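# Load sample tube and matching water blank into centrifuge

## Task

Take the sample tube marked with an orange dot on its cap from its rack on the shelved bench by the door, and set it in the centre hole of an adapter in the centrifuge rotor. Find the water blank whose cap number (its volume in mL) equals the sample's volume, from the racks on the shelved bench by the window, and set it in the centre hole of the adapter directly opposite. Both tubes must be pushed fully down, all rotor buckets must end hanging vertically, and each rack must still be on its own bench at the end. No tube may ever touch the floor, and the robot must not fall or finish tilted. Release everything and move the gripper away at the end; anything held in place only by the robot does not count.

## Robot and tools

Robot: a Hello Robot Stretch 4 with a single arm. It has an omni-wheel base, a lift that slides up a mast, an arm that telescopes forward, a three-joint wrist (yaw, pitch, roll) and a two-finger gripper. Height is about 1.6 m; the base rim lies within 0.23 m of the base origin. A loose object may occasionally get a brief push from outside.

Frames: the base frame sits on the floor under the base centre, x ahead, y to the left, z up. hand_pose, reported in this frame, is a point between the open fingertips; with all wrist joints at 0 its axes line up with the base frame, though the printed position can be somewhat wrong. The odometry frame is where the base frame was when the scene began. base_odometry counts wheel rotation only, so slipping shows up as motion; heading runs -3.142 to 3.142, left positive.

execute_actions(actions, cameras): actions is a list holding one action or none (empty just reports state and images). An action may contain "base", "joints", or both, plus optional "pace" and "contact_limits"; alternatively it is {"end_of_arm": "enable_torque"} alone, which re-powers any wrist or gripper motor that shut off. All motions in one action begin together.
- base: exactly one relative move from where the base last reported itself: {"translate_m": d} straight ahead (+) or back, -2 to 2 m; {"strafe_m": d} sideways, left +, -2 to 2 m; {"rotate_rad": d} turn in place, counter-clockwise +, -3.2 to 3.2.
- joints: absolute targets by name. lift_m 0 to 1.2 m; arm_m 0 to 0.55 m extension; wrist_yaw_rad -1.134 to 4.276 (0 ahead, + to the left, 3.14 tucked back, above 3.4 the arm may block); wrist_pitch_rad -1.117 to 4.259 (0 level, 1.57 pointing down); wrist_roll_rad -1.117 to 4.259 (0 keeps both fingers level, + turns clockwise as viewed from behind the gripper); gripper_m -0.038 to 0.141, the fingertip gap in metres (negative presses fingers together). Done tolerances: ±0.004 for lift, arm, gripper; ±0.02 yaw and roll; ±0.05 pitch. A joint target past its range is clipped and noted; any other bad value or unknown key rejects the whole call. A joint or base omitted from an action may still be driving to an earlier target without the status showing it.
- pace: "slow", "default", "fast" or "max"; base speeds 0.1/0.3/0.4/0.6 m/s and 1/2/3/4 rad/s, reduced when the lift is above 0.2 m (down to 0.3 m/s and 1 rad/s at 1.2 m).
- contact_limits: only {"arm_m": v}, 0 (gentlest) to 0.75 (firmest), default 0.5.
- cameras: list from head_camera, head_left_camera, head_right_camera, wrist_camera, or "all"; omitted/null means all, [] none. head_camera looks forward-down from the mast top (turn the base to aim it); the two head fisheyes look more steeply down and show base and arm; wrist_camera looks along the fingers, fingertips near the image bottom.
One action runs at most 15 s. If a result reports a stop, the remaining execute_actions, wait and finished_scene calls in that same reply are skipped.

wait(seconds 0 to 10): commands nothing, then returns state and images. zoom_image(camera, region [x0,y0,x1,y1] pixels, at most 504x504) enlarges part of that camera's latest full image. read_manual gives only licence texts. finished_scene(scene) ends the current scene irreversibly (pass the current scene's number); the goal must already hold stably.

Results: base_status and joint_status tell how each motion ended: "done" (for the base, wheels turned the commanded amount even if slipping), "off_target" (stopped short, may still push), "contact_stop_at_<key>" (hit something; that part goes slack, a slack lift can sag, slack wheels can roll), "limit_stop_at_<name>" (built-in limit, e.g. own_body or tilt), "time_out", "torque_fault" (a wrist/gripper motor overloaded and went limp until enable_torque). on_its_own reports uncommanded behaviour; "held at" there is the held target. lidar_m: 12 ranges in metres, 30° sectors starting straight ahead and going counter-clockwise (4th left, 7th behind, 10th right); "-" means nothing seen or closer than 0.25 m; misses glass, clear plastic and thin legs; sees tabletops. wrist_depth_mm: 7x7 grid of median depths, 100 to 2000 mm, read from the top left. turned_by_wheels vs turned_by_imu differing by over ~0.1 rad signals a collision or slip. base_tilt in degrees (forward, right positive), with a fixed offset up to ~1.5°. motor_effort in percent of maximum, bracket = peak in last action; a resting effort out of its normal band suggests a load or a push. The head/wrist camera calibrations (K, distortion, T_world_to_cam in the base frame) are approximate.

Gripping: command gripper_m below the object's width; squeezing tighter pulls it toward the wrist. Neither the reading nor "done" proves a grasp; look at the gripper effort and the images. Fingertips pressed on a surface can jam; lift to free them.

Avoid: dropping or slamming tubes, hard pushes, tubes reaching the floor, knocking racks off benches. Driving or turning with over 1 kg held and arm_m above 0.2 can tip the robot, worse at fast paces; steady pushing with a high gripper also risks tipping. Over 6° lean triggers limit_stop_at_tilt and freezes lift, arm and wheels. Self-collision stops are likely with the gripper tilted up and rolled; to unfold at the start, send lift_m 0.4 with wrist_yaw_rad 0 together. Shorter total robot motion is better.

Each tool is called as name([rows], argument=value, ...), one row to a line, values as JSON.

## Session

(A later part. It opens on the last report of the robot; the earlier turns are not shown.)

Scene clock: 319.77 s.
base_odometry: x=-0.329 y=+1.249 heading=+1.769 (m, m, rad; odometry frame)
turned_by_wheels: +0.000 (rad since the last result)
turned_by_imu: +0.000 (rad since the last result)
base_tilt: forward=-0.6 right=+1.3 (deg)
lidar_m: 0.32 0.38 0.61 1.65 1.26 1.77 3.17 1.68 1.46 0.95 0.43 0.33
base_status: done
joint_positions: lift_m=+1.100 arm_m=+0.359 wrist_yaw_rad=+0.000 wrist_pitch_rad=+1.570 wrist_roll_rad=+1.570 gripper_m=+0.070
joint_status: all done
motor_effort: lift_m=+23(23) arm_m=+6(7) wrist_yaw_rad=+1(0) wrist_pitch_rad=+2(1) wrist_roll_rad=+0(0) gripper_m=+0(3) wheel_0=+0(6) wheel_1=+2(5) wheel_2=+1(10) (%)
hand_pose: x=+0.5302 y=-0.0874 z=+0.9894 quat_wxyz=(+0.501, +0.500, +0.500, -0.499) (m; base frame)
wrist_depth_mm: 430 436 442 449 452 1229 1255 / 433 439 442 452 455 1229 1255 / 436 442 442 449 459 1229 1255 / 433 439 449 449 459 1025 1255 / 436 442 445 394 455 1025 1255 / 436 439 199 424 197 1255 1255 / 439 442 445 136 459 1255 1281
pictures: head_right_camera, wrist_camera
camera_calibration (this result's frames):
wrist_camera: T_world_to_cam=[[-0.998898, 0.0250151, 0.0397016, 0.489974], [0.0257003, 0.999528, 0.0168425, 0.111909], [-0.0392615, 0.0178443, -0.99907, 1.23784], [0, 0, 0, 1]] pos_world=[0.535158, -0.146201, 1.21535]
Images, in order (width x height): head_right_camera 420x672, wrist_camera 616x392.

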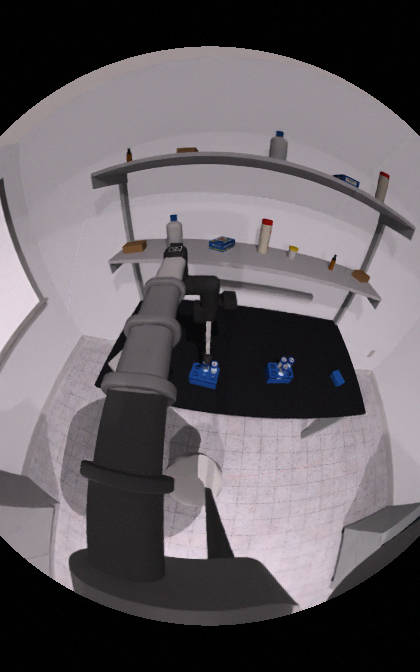

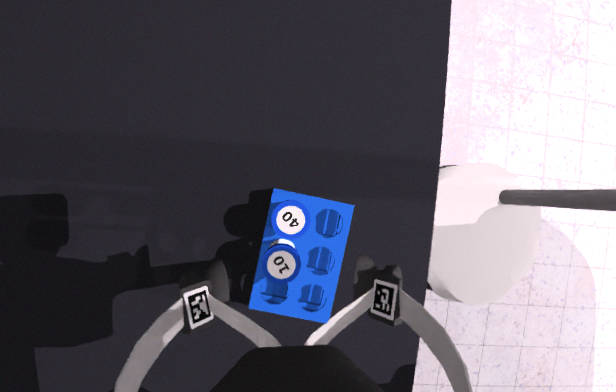

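execute_actions([
  {"base": {"strafe_m": 0.008}, "joints": {"arm_m": 0.368, "lift_m": 1.015, "gripper_m": 0.065}},
], cameras=["wrist_camera"])

Scene clock: 328.27 s.
base_odometry: x=-0.337 y=+1.248 heading=+1.769 (m, m, rad; odometry frame)
turned_by_wheels: +0.000 (rad since the last result)
turned_by_imu: -0.001 (rad since the last result)
base_tilt: forward=-0.5 right=+1.2 (deg)
lidar_m: 0.35 0.38 0.61 1.59 1.26 1.73 3.51 1.64 1.45 0.94 0.45 0.34
base_status: done
joint_positions: lift_m=+1.015 arm_m=+0.367 wrist_yaw_rad=+0.000 wrist_pitch_rad=+1.570 wrist_roll_rad=+1.570 gripper_m=+0.065
joint_status: all done
motor_effort: lift_m=+14(22) arm_m=+5(6) wrist_yaw_rad=+1(1) wrist_pitch_rad=+1(2) wrist_roll_rad=+0(1) gripper_m=-4(5) wheel_0=+1(5) wheel_1=-2(8) wheel_2=+0(0) (%)
hand_pose: x=+0.5382 y=-0.0874 z=+0.9051 quat_wxyz=(+0.500, +0.500, +0.500, -0.500) (m; base frame)
wrist_depth_mm: 351 355 362 364 370 375 1160 / 353 355 362 366 370 1160 1160 / 353 359 362 366 373 960 1160 / 355 357 364 309 373 931 960 / 355 359 362 306 370 931 960 / 355 359 196 307 198 946 1182 / 355 359 364 136 373 1160 1160
pictures: wrist_camera
camera_calibration (this result's frames):
wrist_camera: T_world_to_cam=[[-0.998893, 0.0250437, 0.0398202, 0.501184], [0.0257309, 0.999527, 0.0168395, 0.113109], [-0.0393796, 0.0178454, -0.999065, 1.15406], [0, 0, 0, 1]] pos_world=[0.543165, -0.146201, 1.13111]
Images, in order (width x height): wrist_camera 616x392.

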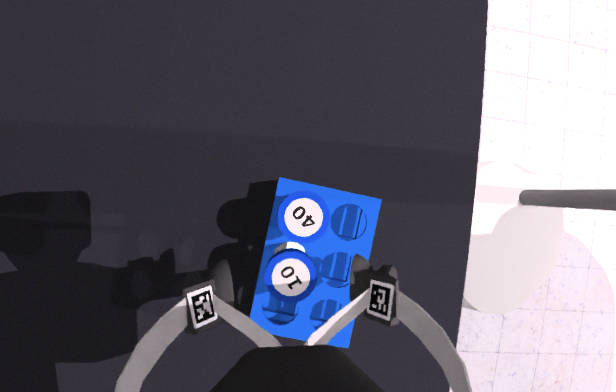

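execute_actions([
  {"joints": {"lift_m": 0.984}, "pace": "slow"},
], cameras=["wrist_camera"])

execute_actions([
  {"joints": {"gripper_m": 0.012}, "pace": "slow"},
], cameras=["wrist_camera"])

Scene clock: 333.40 s.
base_odometry: x=-0.337 y=+1.248 heading=+1.769 (m, m, rad; odometry frame)
turned_by_wheels: +0.000 (rad since the last result)
turned_by_imu: +0.000 (rad since the last result)
base_tilt: forward=-0.6 right=+1.1 (deg)
lidar_m: 0.32 0.39 0.60 1.62 1.27 1.79 3.49 1.68 1.47 0.93 0.43 0.35
base_status: not commanded
joint_positions: lift_m=+0.984 arm_m=+0.367 wrist_yaw_rad=+0.000 wrist_pitch_rad=+1.570 wrist_roll_rad=+1.570 gripper_m=+0.065
joint_status: all done
motor_effort: lift_m=+13(13) arm_m=+6(5) wrist_yaw_rad=+1(0) wrist_pitch_rad=+2(2) wrist_roll_rad=-1(1) gripper_m=-4(2) wheel_0=+1(1) wheel_1=-2(2) wheel_2=+0(0) (%)
hand_pose: x=+0.5382 y=-0.0874 z=+0.8742 quat_wxyz=(+0.500, +0.500, +0.500, -0.500) (m; base frame)
wrist_depth_mm: 322 325 330 334 338 343 1138 / 324 327 330 334 340 342 1118 / 324 327 332 338 340 343 1118 / 322 329 332 277 340 345 917 / 324 329 332 274 340 347 904 / 325 329 196 216 199 904 1138 / 327 329 334 136 343 1118 1138
pictures: wrist_camera
camera_calibration (this result's frames):
wrist_camera: T_world_to_cam=[[-0.998893, 0.0250441, 0.0398202, 0.502419], [0.0257313, 0.999527, 0.0168395, 0.11363], [-0.0393796, 0.0178455, -0.999065, 1.12311], [0, 0, 0, 1]] pos_world=[0.543167, -0.146201, 1.10014]
Images, in order (width x height): wrist_camera 616x392.

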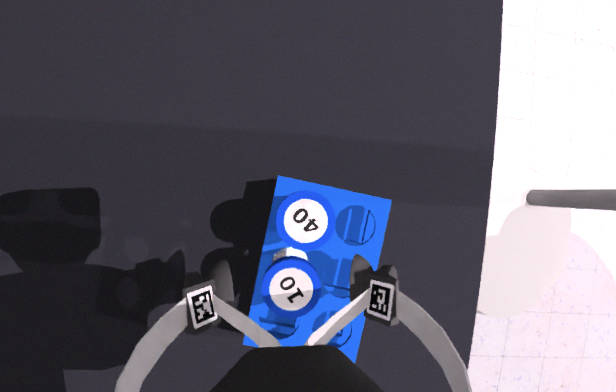

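Scene clock: 335.57 s.
base_odometry: x=-0.337 y=+1.248 heading=+1.769 (m, m, rad; odometry frame)
turned_by_wheels: +0.000 (rad since the last result)
turned_by_imu: +0.000 (rad since the last result)
base_tilt: forward=-0.5 right=+1.4 (deg)
lidar_m: 0.34 0.40 0.61 1.61 1.26 1.79 3.48 1.68 1.47 0.94 0.45 0.36
base_status: not commanded
joint_positions: lift_m=+0.984 arm_m=+0.367 wrist_yaw_rad=+0.000 wrist_pitch_rad=+1.570 wrist_roll_rad=+1.570 gripper_m=+0.012
joint_status: all done
motor_effort: lift_m=+13(13) arm_m=+6(6) wrist_yaw_rad=+1(1) wrist_pitch_rad=+1(1) wrist_roll_rad=-1(1) gripper_m=-15(15) wheel_0=+1(1) wheel_1=-2(2) wheel_2=+0(0) (%)
hand_pose: x=+0.5382 y=-0.0874 z=+0.8742 quat_wxyz=(+0.500, +0.500, +0.500, -0.500) (m; base frame)
wrist_depth_mm: 322 325 329 334 338 343 1118 / 322 327 330 334 340 343 1118 / 324 327 330 336 342 343 1138 / 325 329 332 277 342 343 904 / 325 330 332 229 342 345 917 / 325 329 188 209 189 904 1138 / 327 327 334 204 343 1138 1138
pictures: wrist_camera
camera_calibration (this result's frames):
wrist_camera: T_world_to_cam=[[-0.998893, 0.0250437, 0.0398204, 0.502419], [0.0257309, 0.999527, 0.0168395, 0.11363], [-0.0393798, 0.0178454, -0.999065, 1.12311], [0, 0, 0, 1]] pos_world=[0.543167, -0.146201, 1.10014]
Images, in order (width x height): wrist_camera 616x392.

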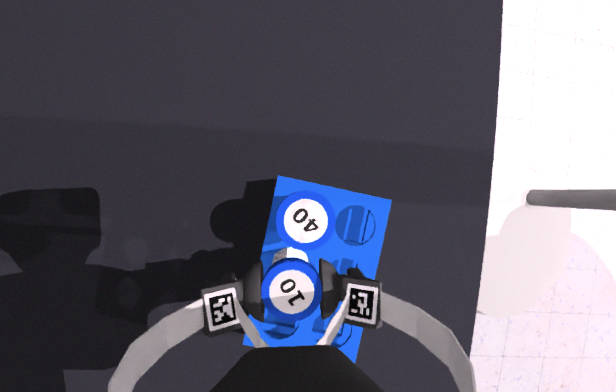

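execute_actions([
  {"joints": {"lift_m": 1.12}, "pace": "slow"},
], cameras=["wrist_camera"])

execute_actions([
  {"base": {"rotate_rad": -0.757}, "joints": {"arm_m": 0.0}},
], cameras=[])

execute_actions([
  {"base": {"strafe_m": -1.21}},
], cameras=["wrist_camera"])

execute_actions([
  {"base": {"rotate_rad": -0.993}},
])

Scene clock: 351.57 s.
base_odometry: x=-0.337 y=+1.248 heading=+1.769 (m, m, rad; odometry frame)
turned_by_wheels: +0.000 (rad since the last result)
turned_by_imu: -0.001 (rad since the last result)
base_tilt: forward=-0.4 right=+1.2 (deg)
lidar_m: 0.34 0.39 0.63 1.60 1.27 1.80 3.50 1.69 1.48 0.92 0.45 0.33
base_status: not commanded
joint_positions: lift_m=+1.120 arm_m=+0.367 wrist_yaw_rad=+0.000 wrist_pitch_rad=+1.570 wrist_roll_rad=+1.570 gripper_m=+0.012
joint_status: all done
motor_effort: lift_m=+24(24) arm_m=+6(5) wrist_yaw_rad=+1(1) wrist_pitch_rad=+1(2) wrist_roll_rad=-1(1) gripper_m=-16(17) wheel_0=+1(1) wheel_1=-2(2) wheel_2=+0(0) (%)
hand_pose: x=+0.5382 y=-0.0874 z=+1.0093 quat_wxyz=(+0.500, +0.500, +0.500, -0.500) (m; base frame)
wrist_depth_mm: 452 455 466 466 473 1255 1255 / 452 455 462 469 473 1255 1255 / 455 455 462 469 477 1255 1281 / 455 459 469 469 477 1042 1281 / 452 459 466 413 477 1042 1281 / 455 462 188 210 189 1255 1281 / 459 459 466 303 480 1281 1281
pictures: wrist_camera
camera_calibration (this result's frames):
wrist_camera: T_world_to_cam=[[-0.998893, 0.025044, 0.03982, 0.49704], [0.0257311, 0.999527, 0.0168395, 0.111355], [-0.0393795, 0.0178455, -0.999065, 1.25811], [0, 0, 0, 1]] pos_world=[0.543168, -0.146201, 1.23526]
Images, in order (width x height): wrist_camera 616x392.

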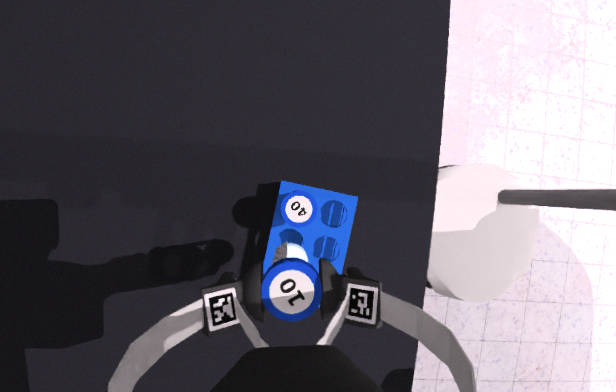

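Scene clock: 353.77 s.
base_odometry: x=-0.337 y=+1.248 heading=+1.012 (m, m, rad; odometry frame)
turned_by_wheels: -0.757 (rad since the last result)
turned_by_imu: -0.766 (rad since the last result)
base_tilt: forward=-0.6 right=+1.1 (deg)
lidar_m: 0.35 0.34 0.35 0.45 1.61 1.28 1.40 2.80 2.87 1.44 1.62 0.54
base_status: done
joint_positions: lift_m=+1.120 arm_m=+0.001 wrist_yaw_rad=+0.000 wrist_pitch_rad=+1.570 wrist_roll_rad=+1.570 gripper_m=+0.012
joint_status: all done
motor_effort: lift_m=+24(24) arm_m=-6(8) wrist_yaw_rad=+1(0) wrist_pitch_rad=+0(1) wrist_roll_rad=+0(0) gripper_m=-16(11) wheel_0=+3(7) wheel_1=+1(7) wheel_2=+2(8) (%)
hand_pose: x=+0.1721 y=-0.0874 z=+1.0093 quat_wxyz=(+0.500, +0.500, +0.500, -0.500) (m; base frame)
wrist_depth_mm: 1160 1205 1205 1229 1255 1255 1281 / 1182 1205 1205 1205 1229 1281 1281 / 1182 1182 1229 1229 1229 1229 1281 / 1182 1205 1205 1025 1025 1255 1281 / 1205 1205 1205 1025 1025 1281 1281 / 459 1205 188 209 189 1255 1255 / 459 462 1229 683 1281 1281 1281
pictures: none
No camera images: the call's "cameras" was empty. Leave "cameras" out to get every camera's image.

Scene clock: 359.13 s.
base_odometry: x=+0.689 y=+0.606 heading=+1.012 (m, m, rad; odometry frame)
turned_by_wheels: +0.000 (rad since the last result)
turned_by_imu: +0.003 (rad since the last result)
base_tilt: forward=-0.7 right=+1.1 (deg)
lidar_m: 1.42 1.07 1.08 1.38 2.01 2.07 2.36 2.08 0.56 0.36 0.33 0.34
base_status: done
joint_positions: lift_m=+1.120 arm_m=+0.001 wrist_yaw_rad=+0.000 wrist_pitch_rad=+1.570 wrist_roll_rad=+1.570 gripper_m=+0.012
joint_status: not commanded
motor_effort: lift_m=+23(24) arm_m=-6(6) wrist_yaw_rad=+1(1) wrist_pitch_rad=+0(0) wrist_roll_rad=-1(0) gripper_m=-13(15) wheel_0=-1(7) wheel_1=+2(9) wheel_2=+0(3) (%)
hand_pose: x=+0.1721 y=-0.0874 z=+1.0094 quat_wxyz=(+0.500, +0.500, +0.500, -0.500) (m; base frame)
wrist_depth_mm: 1160 668 459 521 960 1255 1255 / 1182 1205 668 788 1255 1229 1281 / 1182 1205 768 1229 1229 1255 1255 / 1205 1205 1205 1025 1025 1255 1281 / 1205 1205 1205 1008 1042 1281 1281 / 1205 1182 188 210 189 1255 1281 / 1182 1229 1229 683 1255 1281 1255
pictures: wrist_camera
camera_calibration (this result's frames):
wrist_camera: T_world_to_cam=[[-0.998875, 0.0253261, 0.0401007, 0.131116], [0.0260182, 0.99952, 0.0168322, 0.12073], [-0.0396551, 0.0178566, -0.999054, 1.24383], [0, 0, 0, 1]] pos_world=[0.177152, -0.146203, 1.23536]
Images, in order (width x height): wrist_camera 616x392.

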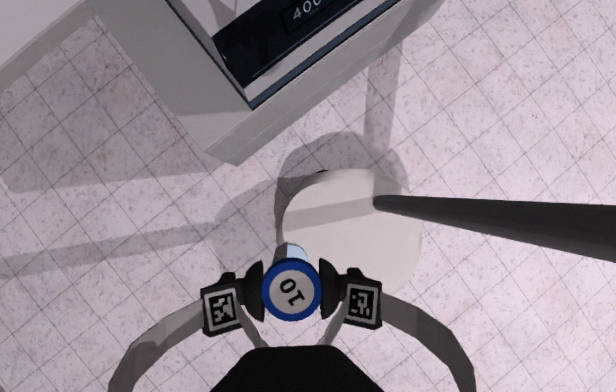

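Scene clock: 361.20 s.
base_odometry: x=+0.689 y=+0.606 heading=+0.020 (m, m, rad; odometry frame)
turned_by_wheels: -0.993 (rad since the last result)
turned_by_imu: -1.005 (rad since the last result)
base_tilt: forward=-0.5 right=+1.2 (deg)
lidar_m: 0.32 0.36 1.49 1.05 1.06 1.49 2.01 2.10 2.22 2.08 0.53 0.36
base_status: done
joint_positions: lift_m=+1.120 arm_m=+0.001 wrist_yaw_rad=+0.000 wrist_pitch_rad=+1.570 wrist_roll_rad=+1.570 gripper_m=+0.012
joint_status: not commanded
motor_effort: lift_m=+23(23) arm_m=-6(6) wrist_yaw_rad=+1(2) wrist_pitch_rad=+0(0) wrist_roll_rad=+0(0) gripper_m=-11(15) wheel_0=+1(2) wheel_1=+2(5) wheel_2=+1(6) (%)
hand_pose: x=+0.1721 y=-0.0874 z=+1.0094 quat_wxyz=(+0.500, +0.500, +0.500, -0.500) (m; base frame)
wrist_depth_mm: 410 535 1205 1229 1229 1255 1281 / 413 525 1205 1229 1255 1229 1281 / 413 517 1229 1229 1255 1281 1281 / 415 504 1118 1025 1042 1255 1281 / 413 496 904 1008 1025 1281 1281 / 415 466 188 210 190 1281 1281 / 415 445 1229 691 1255 1255 1281
pictures: head_camera, head_left_camera, head_right_camera, wrist_camera
camera_calibration (this result's frames):
wrist_camera: T_world_to_cam=[[-0.998875, 0.025326, 0.0401008, 0.131117], [0.0260181, 0.99952, 0.0168322, 0.12073], [-0.0396553, 0.0178566, -0.999054, 1.24383], [0, 0, 0, 1]] pos_world=[0.177153, -0.146203, 1.23536]
Images, in order (width x height): head_camera 420x560, head_left_camera 420x672, head_right_camera 420x672, wrist_camera 616x392.

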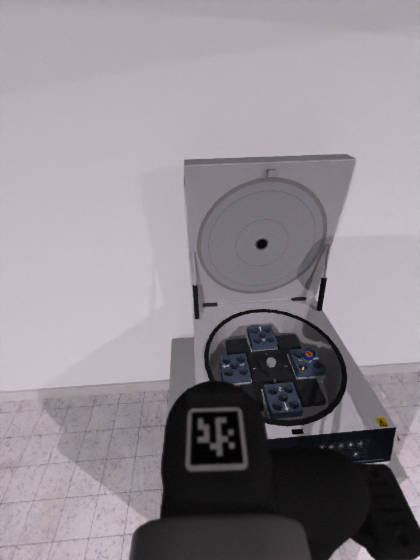

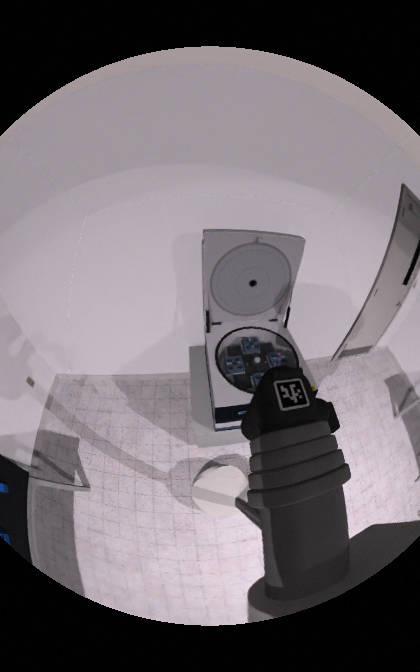

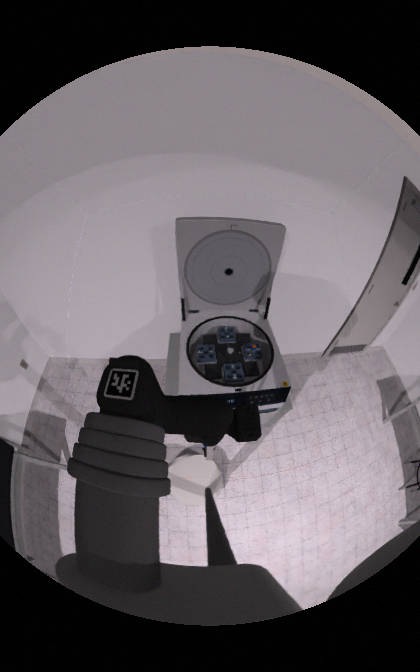

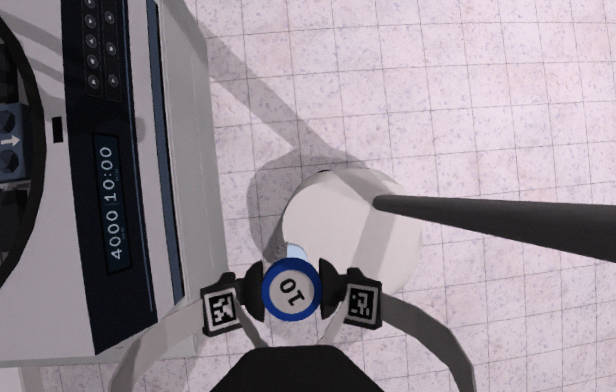

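execute_actions([
  {"joints": {"arm_m": 0.495, "lift_m": 1.1}},
], cameras=["wrist_camera"])

zoom_image(camera="wrist_camera", region=[200, 160, 380, 340])

Scene clock: 366.93 s.
base_odometry: x=+0.689 y=+0.606 heading=+0.020 (m, m, rad; odometry frame)
turned_by_wheels: +0.000 (rad since the last result)
turned_by_imu: -0.001 (rad since the last result)
base_tilt: forward=-0.6 right=+1.1 (deg)
lidar_m: 0.33 0.34 1.46 1.05 1.10 1.47 2.05 2.10 2.22 2.08 0.55 0.37
base_status: not commanded
joint_positions: lift_m=+1.100 arm_m=+0.494 wrist_yaw_rad=+0.000 wrist_pitch_rad=+1.570 wrist_roll_rad=+1.570 gripper_m=+0.012
joint_status: all done
motor_effort: lift_m=+13(22) arm_m=+6(8) wrist_yaw_rad=+1(1) wrist_pitch_rad=+1(1) wrist_roll_rad=+0(0) gripper_m=-12(18) wheel_0=+1(0) wheel_1=+2(2) wheel_2=+2(2) (%)
hand_pose: x=+0.6652 y=-0.0874 z=+0.9901 quat_wxyz=(+0.501, +0.500, +0.500, -0.499) (m; base frame)
wrist_depth_mm: 389 452 459 469 469 413 1255 / 389 459 459 469 473 442 1255 / 392 445 459 445 480 427 1229 / 392 466 462 469 484 418 1025 / 392 449 462 439 473 418 1025 / 394 399 189 209 189 421 1255 / 394 397 402 267 1229 1255 1281
pictures: wrist_camera
camera_calibration (this result's frames):
wrist_camera: T_world_to_cam=[[-0.998897, 0.0250188, 0.0397338, 0.624751], [0.0257046, 0.999528, 0.0168417, 0.108425], [-0.0392937, 0.0178445, -0.999068, 1.24393], [0, 0, 0, 1]] pos_world=[0.670154, -0.146201, 1.21612]
Images, in order (width x height): wrist_camera 616x392.

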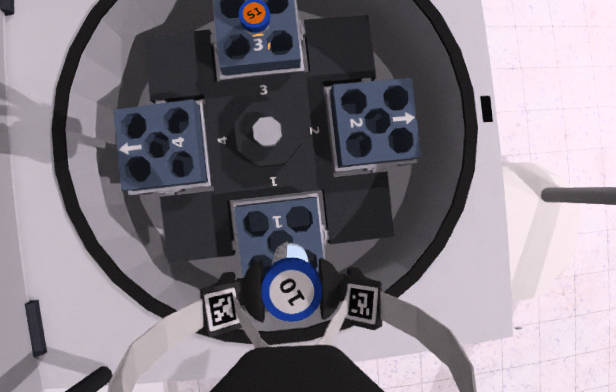

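Region (200, 160, 380, 340) of wrist_camera's 616x392 image, scaled by 2.800.

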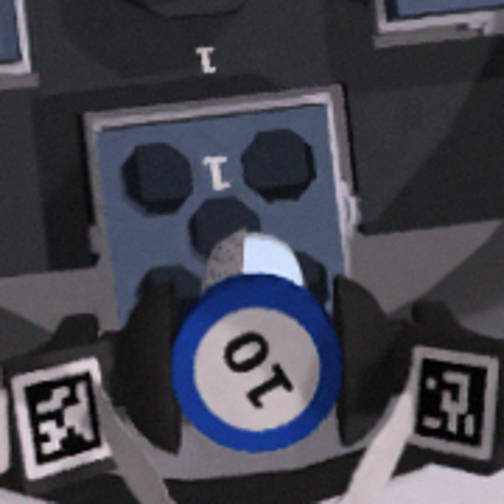

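execute_actions([
  {"base": {"strafe_m": 0.004}, "joints": {"arm_m": 0.5055, "lift_m": 1.0}, "pace": "slow"},
], cameras=["wrist_camera"])

zoom_image(camera="wrist_camera", region=[220, 185, 360, 335])

Scene clock: 376.37 s.
base_odometry: x=+0.689 y=+0.610 heading=+0.020 (m, m, rad; odometry frame)
turned_by_wheels: +0.000 (rad since the last result)
turned_by_imu: -0.001 (rad since the last result)
base_tilt: forward=-0.6 right=+1.0 (deg)
lidar_m: 0.34 0.37 1.48 1.05 1.10 1.48 2.02 2.07 2.20 2.11 0.53 0.37
base_status: done
joint_positions: lift_m=+1.000 arm_m=+0.504 wrist_yaw_rad=+0.000 wrist_pitch_rad=+1.570 wrist_roll_rad=+1.570 gripper_m=+0.012
joint_status: all done
motor_effort: lift_m=+13(13) arm_m=+6(5) wrist_yaw_rad=+1(1) wrist_pitch_rad=+2(1) wrist_roll_rad=-1(0) gripper_m=-15(13) wheel_0=-3(6) wheel_1=+3(5) wheel_2=+0(1) (%)
hand_pose: x=+0.6757 y=-0.0874 z=+0.8902 quat_wxyz=(+0.501, +0.500, +0.500, -0.499) (m; base frame)
wrist_depth_mm: 334 362 362 366 370 347 315 / 336 345 362 368 353 347 315 / 338 338 364 366 375 364 317 / 338 362 364 370 373 364 319 / 298 364 364 342 407 319 319 / 297 317 188 210 189 317 320 / 298 300 310 226 312 315 320
pictures: wrist_camera
camera_calibration (this result's frames):
wrist_camera: T_world_to_cam=[[-0.998897, 0.025019, 0.0397343, 0.639198], [0.0257048, 0.999528, 0.0168417, 0.109839], [-0.0392942, 0.0178445, -0.999068, 1.14445], [0, 0, 0, 1]] pos_world=[0.68064, -0.146201, 1.11614]
Images, in order (width x height): wrist_camera 616x392.

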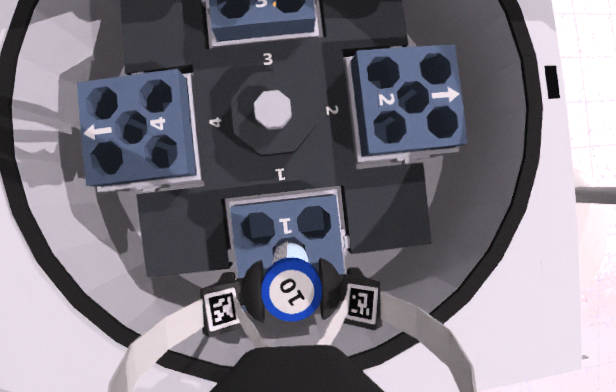

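Region (220, 185, 360, 335) of wrist_camera's 616x392 image, scaled by 3.360; it fills the left 470 columns of this view, and the rest is white.

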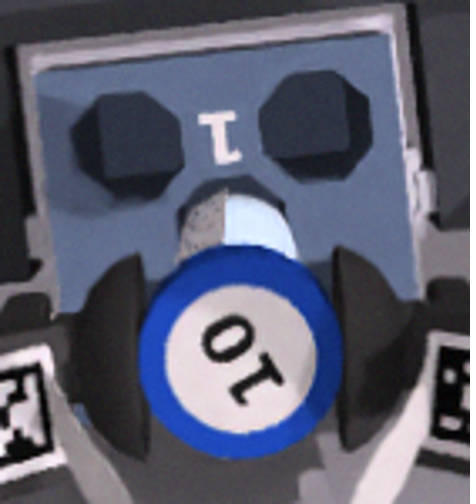

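execute_actions([
  {"base": {"strafe_m": 0.002}, "joints": {"arm_m": 0.507, "lift_m": 0.985}, "pace": "slow"},
], cameras=["wrist_camera"])

zoom_image(camera="wrist_camera", region=[220, 185, 360, 335])

Scene clock: 383.57 s.
base_odometry: x=+0.689 y=+0.612 heading=+0.020 (m, m, rad; odometry frame)
turned_by_wheels: +0.000 (rad since the last result)
turned_by_imu: +0.000 (rad since the last result)
base_tilt: forward=-0.6 right=+1.2 (deg)
lidar_m: 0.33 0.33 1.48 1.04 1.04 1.50 2.03 2.10 2.26 2.10 0.54 0.35
base_status: done
joint_positions: lift_m=+0.985 arm_m=+0.506 wrist_yaw_rad=+0.000 wrist_pitch_rad=+1.570 wrist_roll_rad=+1.570 gripper_m=+0.012
joint_status: all done
motor_effort: lift_m=+13(14) arm_m=+6(9) wrist_yaw_rad=+1(0) wrist_pitch_rad=+1(1) wrist_roll_rad=-1(1) gripper_m=-15(15) wheel_0=+1(5) wheel_1=+2(5) wheel_2=+0(1) (%)
hand_pose: x=+0.6772 y=-0.0874 z=+0.8752 quat_wxyz=(+0.501, +0.500, +0.500, -0.499) (m; base frame)
wrist_depth_mm: 334 343 345 351 355 340 301 / 334 322 345 349 340 342 301 / 334 320 347 351 357 362 303 / 330 345 349 355 359 368 303 / 296 349 347 327 368 319 303 / 282 312 188 210 189 301 303 / 283 283 304 224 297 301 304
pictures: wrist_camera
camera_calibration (this result's frames):
wrist_camera: T_world_to_cam=[[-0.998897, 0.025019, 0.0397344, 0.641294], [0.0257047, 0.999528, 0.0168417, 0.110053], [-0.0392943, 0.0178445, -0.999068, 1.12952], [0, 0, 0, 1]] pos_world=[0.682141, -0.146201, 1.10114]
Images, in order (width x height): wrist_camera 616x392.

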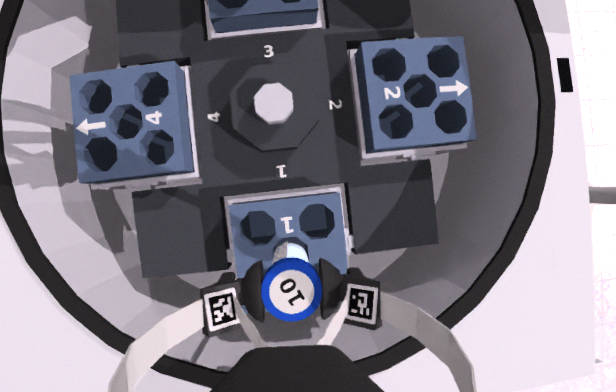

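Region (220, 185, 360, 335) of wrist_camera's 616x392 image, scaled by 3.360; it fills the left 470 columns of this view, and the rest is white.

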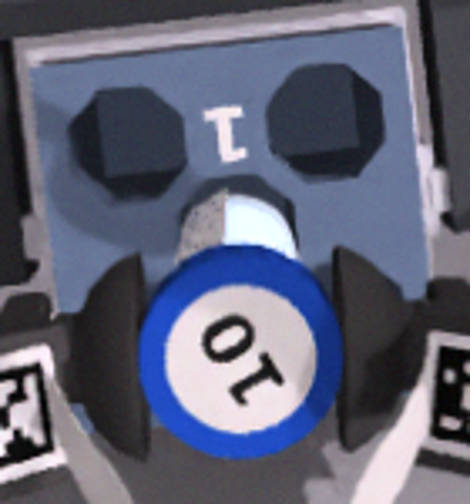

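execute_actions([
  {"joints": {"lift_m": 0.945}, "pace": "slow"},
], cameras=["wrist_camera"])

execute_actions([
  {"joints": {"lift_m": 0.904}, "pace": "slow"},
], cameras=["wrist_camera"])

Scene clock: 388.60 s.
base_odometry: x=+0.689 y=+0.612 heading=+0.020 (m, m, rad; odometry frame)
turned_by_wheels: +0.000 (rad since the last result)
turned_by_imu: -0.001 (rad since the last result)
base_tilt: forward=-0.5 right=+1.2 (deg)
lidar_m: 0.34 0.36 1.50 1.03 1.08 1.46 2.03 2.10 2.21 2.11 0.52 0.35
base_status: not commanded
joint_positions: lift_m=+0.945 arm_m=+0.506 wrist_yaw_rad=+0.000 wrist_pitch_rad=+1.570 wrist_roll_rad=+1.570 gripper_m=+0.012
joint_status: all done
motor_effort: lift_m=+13(13) arm_m=+6(6) wrist_yaw_rad=+1(1) wrist_pitch_rad=+1(2) wrist_roll_rad=+0(1) gripper_m=-12(14) wheel_0=+1(1) wheel_1=+2(2) wheel_2=+0(0) (%)
hand_pose: x=+0.6772 y=-0.0874 z=+0.8352 quat_wxyz=(+0.501, +0.500, +0.500, -0.499) (m; base frame)
wrist_depth_mm: 336 304 309 312 298 314 279 / 287 282 306 293 307 312 287 / 310 281 309 314 317 324 286 / 315 307 310 314 317 342 272 / 297 309 309 287 320 317 257 / 253 310 188 210 189 263 262 / 243 242 306 224 270 260 264
pictures: wrist_camera
camera_calibration (this result's frames):
wrist_camera: T_world_to_cam=[[-0.998897, 0.0250189, 0.0397344, 0.642885], [0.0257046, 0.999528, 0.0168417, 0.110727], [-0.0392943, 0.0178445, -0.999068, 1.08956], [0, 0, 0, 1]] pos_world=[0.682143, -0.146201, 1.06113]
Images, in order (width x height): wrist_camera 616x392.

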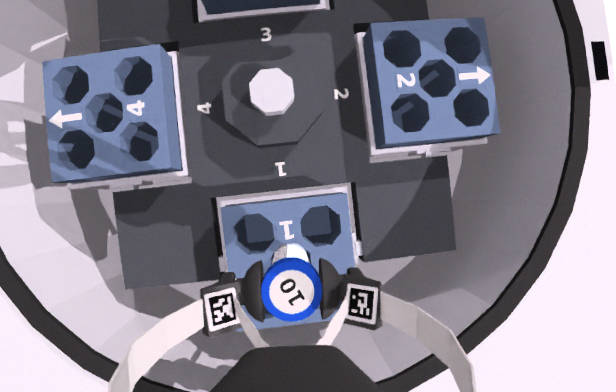

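Scene clock: 389.80 s.
base_odometry: x=+0.689 y=+0.612 heading=+0.020 (m, m, rad; odometry frame)
turned_by_wheels: +0.000 (rad since the last result)
turned_by_imu: +0.000 (rad since the last result)
base_tilt: forward=-0.7 right=+1.2 (deg)
lidar_m: 0.34 0.36 1.50 1.05 1.09 1.48 2.04 2.08 2.24 2.08 0.55 0.35
base_status: not commanded
joint_positions: lift_m=+0.904 arm_m=+0.506 wrist_yaw_rad=+0.000 wrist_pitch_rad=+1.570 wrist_roll_rad=+1.570 gripper_m=+0.012
joint_status: all done
motor_effort: lift_m=+13(13) arm_m=+6(6) wrist_yaw_rad=+1(1) wrist_pitch_rad=+1(1) wrist_roll_rad=-1(1) gripper_m=-14(13) wheel_0=+1(1) wheel_1=+2(2) wheel_2=+0(0) (%)
hand_pose: x=+0.6772 y=-0.0874 z=+0.7942 quat_wxyz=(+0.500, +0.500, +0.500, -0.500) (m; base frame)
wrist_depth_mm: 236 258 266 271 264 257 279 / 245 245 250 251 273 252 287 / 237 251 268 273 276 281 286 / 304 267 268 272 278 303 272 / 296 266 270 246 277 286 243 / 253 274 187 209 190 262 216 / 218 236 296 190 271 215 -
pictures: wrist_camera
camera_calibration (this result's frames):
wrist_camera: T_world_to_cam=[[-0.998895, 0.025019, 0.0397949, 0.644448], [0.0257057, 0.999528, 0.0168401, 0.111418], [-0.0393548, 0.0178445, -0.999066, 1.04865], [0, 0, 0, 1]] pos_world=[0.682141, -0.146201, 1.02015]
Images, in order (width x height): wrist_camera 616x392.

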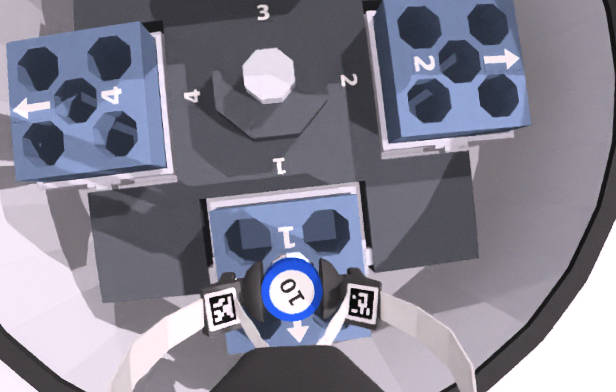

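execute_actions([
  {"joints": {"gripper_m": 0.045}, "pace": "slow"},
], cameras=["wrist_camera"])

Scene clock: 397.43 s.
base_odometry: x=+0.689 y=+0.612 heading=+0.020 (m, m, rad; odometry frame)
turned_by_wheels: +0.000 (rad since the last result)
turned_by_imu: -0.001 (rad since the last result)
base_tilt: forward=-0.5 right=+1.1 (deg)
lidar_m: 0.35 0.33 1.46 1.03 1.07 1.46 2.02 2.10 2.24 2.09 0.55 0.36
base_status: not commanded
joint_positions: lift_m=+0.904 arm_m=+0.506 wrist_yaw_rad=+0.000 wrist_pitch_rad=+1.570 wrist_roll_rad=+1.570 gripper_m=+0.045
joint_status: all done
motor_effort: lift_m=+13(13) arm_m=+6(6) wrist_yaw_rad=+0(1) wrist_pitch_rad=+0(1) wrist_roll_rad=-1(0) gripper_m=-3(15) wheel_0=+1(1) wheel_1=+2(2) wheel_2=+0(0) (%)
hand_pose: x=+0.6772 y=-0.0874 z=+0.7942 quat_wxyz=(+0.500, +0.500, +0.500, -0.500) (m; base frame)
wrist_depth_mm: 236 257 267 272 263 257 281 / 244 246 250 251 273 253 286 / 238 251 268 272 274 281 287 / 304 267 268 272 277 304 272 / 297 267 268 246 278 286 243 / 253 274 194 218 196 263 216 / 218 237 289 138 270 216 -
pictures: wrist_camera
camera_calibration (this result's frames):
wrist_camera: T_world_to_cam=[[-0.998894, 0.0250189, 0.0398024, 0.64444], [0.0257057, 0.999528, 0.0168399, 0.111418], [-0.0393623, 0.0178445, -0.999066, 1.04865], [0, 0, 0, 1]] pos_world=[0.68214, -0.146201, 1.02015]
Images, in order (width x height): wrist_camera 616x392.

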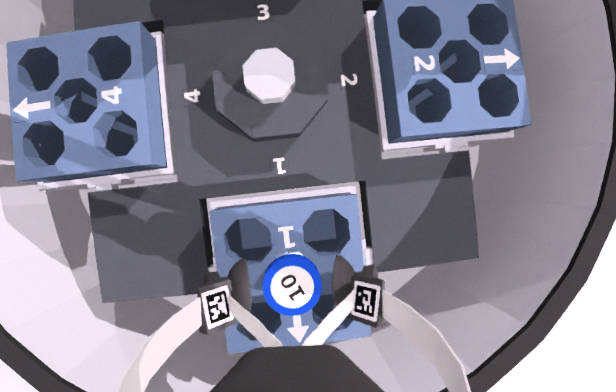

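execute_actions([
  {"joints": {"lift_m": 1.0}},
], cameras=["wrist_camera"])

execute_actions([
  {"base": {"translate_m": -0.25}, "joints": {"arm_m": 0.0}},
], cameras=["head_camera"])

Scene clock: 402.90 s.
base_odometry: x=+0.689 y=+0.612 heading=+0.020 (m, m, rad; odometry frame)
turned_by_wheels: +0.000 (rad since the last result)
turned_by_imu: -0.001 (rad since the last result)
base_tilt: forward=-0.5 right=+1.1 (deg)
lidar_m: 0.32 0.35 1.46 1.05 1.09 1.45 2.04 2.09 2.20 2.10 0.55 0.38
base_status: not commanded
joint_positions: lift_m=+1.000 arm_m=+0.506 wrist_yaw_rad=+0.000 wrist_pitch_rad=+1.570 wrist_roll_rad=+1.570 gripper_m=+0.045
joint_status: all done
motor_effort: lift_m=+24(25) arm_m=+6(6) wrist_yaw_rad=+1(0) wrist_pitch_rad=+1(0) wrist_roll_rad=+0(1) gripper_m=-3(5) wheel_0=+1(1) wheel_1=+2(2) wheel_2=+0(0) (%)
hand_pose: x=+0.6772 y=-0.0874 z=+0.8893 quat_wxyz=(+0.500, +0.500, +0.500, -0.500) (m; base frame)
wrist_depth_mm: 334 359 359 368 370 349 315 / 334 343 362 366 349 353 315 / 353 334 362 366 373 366 315 / 336 362 364 368 373 368 319 / 297 370 364 340 407 319 319 / 296 314 194 368 196 315 319 / 296 298 306 137 310 315 319
pictures: wrist_camera
camera_calibration (this result's frames):
wrist_camera: T_world_to_cam=[[-0.998894, 0.0250188, 0.0398023, 0.640656], [0.0257057, 0.999528, 0.0168399, 0.109816], [-0.0393622, 0.0178445, -0.999066, 1.14371], [0, 0, 0, 1]] pos_world=[0.682144, -0.146201, 1.11529]
Images, in order (width x height): wrist_camera 616x392.

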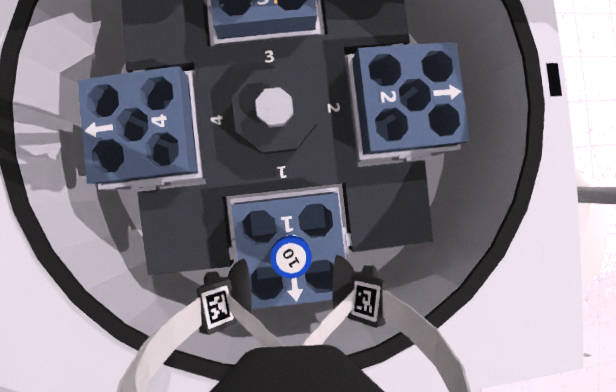

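Scene clock: 405.47 s.
base_odometry: x=+0.439 y=+0.607 heading=+0.020 (m, m, rad; odometry frame)
turned_by_wheels: +0.000 (rad since the last result)
turned_by_imu: +0.000 (rad since the last result)
base_tilt: forward=-0.6 right=+1.2 (deg)
lidar_m: 0.60 1.34 1.82 1.01 1.09 1.47 1.80 1.82 2.23 2.10 2.00 0.59
base_status: done
joint_positions: lift_m=+1.000 arm_m=+0.001 wrist_yaw_rad=+0.000 wrist_pitch_rad=+1.570 wrist_roll_rad=+1.570 gripper_m=+0.045
joint_status: all done
motor_effort: lift_m=+24(24) arm_m=-6(6) wrist_yaw_rad=+2(0) wrist_pitch_rad=+0(1) wrist_roll_rad=+0(1) gripper_m=-6(0) wheel_0=-1(4) wheel_1=+0(5) wheel_2=+0(8) (%)
hand_pose: x=+0.1721 y=-0.0874 z=+0.8893 quat_wxyz=(+0.500, +0.500, +0.500, -0.500) (m; base frame)
wrist_depth_mm: 741 1078 1078 1098 1098 1118 1138 / 723 1078 1078 1118 1098 1118 1160 / 715 1078 1118 1098 1138 1138 1160 / 699 1078 1118 917 891 1138 1138 / 676 1098 1098 904 904 1138 1160 / 661 1098 194 1098 196 1138 1160 / 661 1098 1098 138 1138 1160 1160
pictures: head_camera
Images, in order (width x height): head_camera 420x560.

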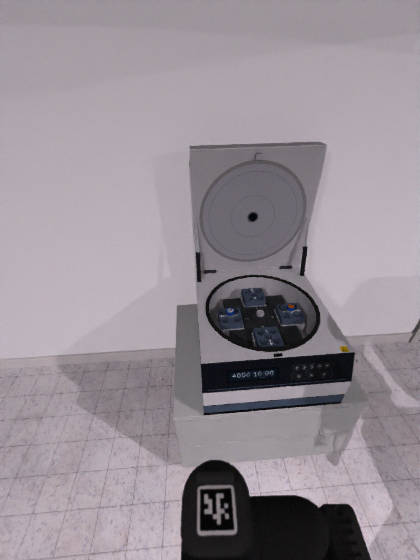

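execute_actions(actions=[])

Scene clock: 418.70 s.
base_odometry: x=+0.439 y=+0.607 heading=+0.020 (m, m, rad; odometry frame)
turned_by_wheels: +0.000 (rad since the last result)
turned_by_imu: +0.000 (rad since the last result)
base_tilt: forward=-0.7 right=+1.1 (deg)
lidar_m: 0.58 1.34 1.82 1.00 1.08 1.46 1.78 1.81 2.23 2.12 1.99 0.63
base_status: done
joint_positions: lift_m=+1.000 arm_m=+0.001 wrist_yaw_rad=+0.000 wrist_pitch_rad=+1.570 wrist_roll_rad=+1.570 gripper_m=+0.045
joint_status: all done
motor_effort: lift_m=+24(24) arm_m=-6(6) wrist_yaw_rad=+2(0) wrist_pitch_rad=+0(1) wrist_roll_rad=-1(1) gripper_m=-3(0) wheel_0=-1(4) wheel_1=+0(5) wheel_2=-1(8) (%)
hand_pose: x=+0.1721 y=-0.0874 z=+0.8893 quat_wxyz=(+0.500, +0.500, +0.500, -0.500) (m; base frame)
wrist_depth_mm: 732 1078 1098 1098 1098 1138 1160 / 732 1078 1098 1118 1118 1138 1138 / 715 1078 1098 1118 1118 1138 1138 / 699 1078 1118 917 917 1118 1160 / 676 1098 1098 904 917 1160 1160 / 661 1078 194 1118 196 1138 1160 / 661 1078 1098 138 1138 1138 1160
pictures: head_camera, head_left_camera, head_right_camera, wrist_camera
camera_calibration (this result's frames):
wrist_camera: T_world_to_cam=[[-0.998867, 0.0254375, 0.0402112, 0.135809], [0.0261315, 0.999517, 0.0168293, 0.122734], [-0.0397637, 0.0178611, -0.999049, 1.12389], [0, 0, 0, 1]] pos_world=[0.177138, -0.146204, 1.11529]
Images, in order (width x height): head_camera 420x560, head_left_camera 420x672, head_right_camera 420x672, wrist_camera 616x392.

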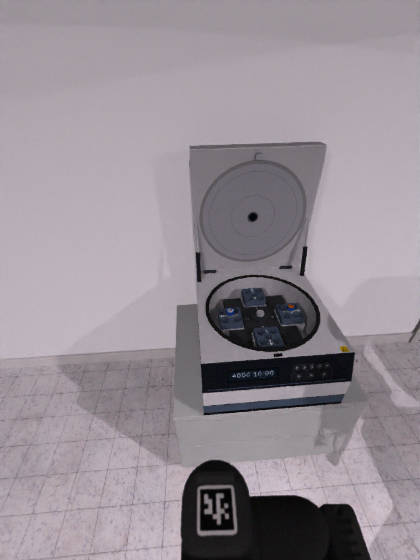

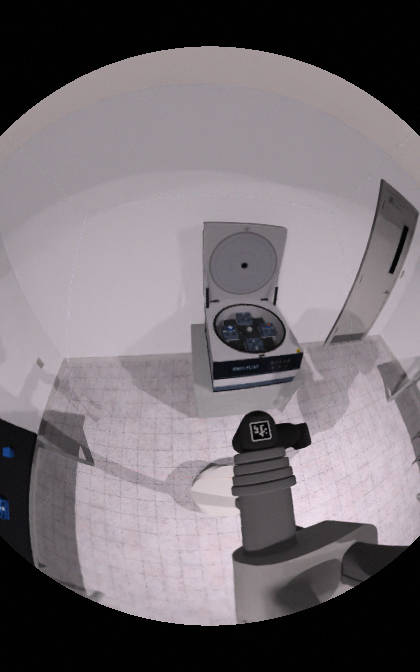

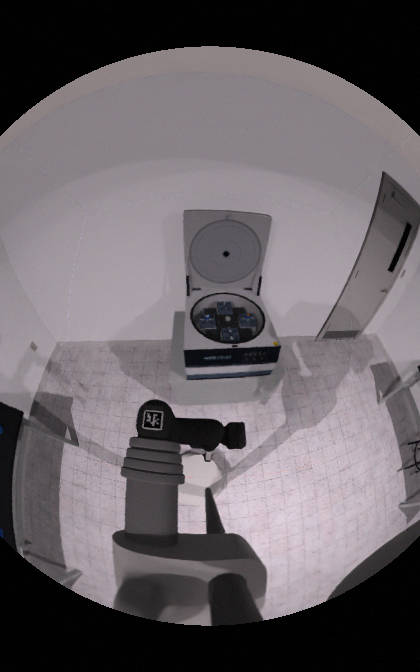

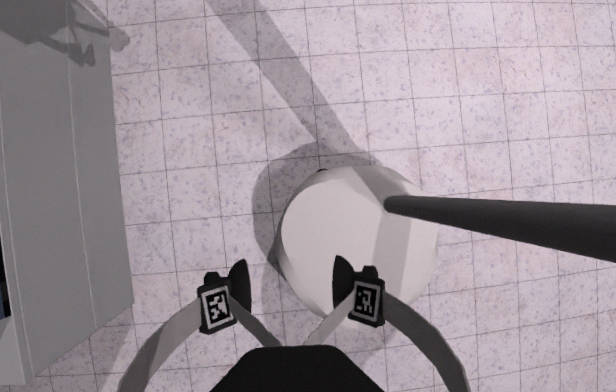

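zoom_image(camera="head_camera", region=[190, 260, 340, 360])

Region (190, 260, 340, 360) of head_camera's 420x560 image, scaled by 3.360, with more detail than that image has.

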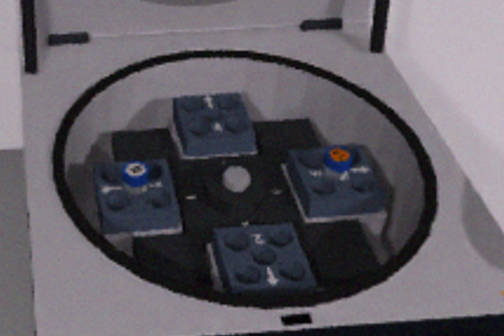

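Both tubes are seated in opposite adapters, so I'm closing scene 1.

finished_scene(scene=1)

The scene is finished: the task was done.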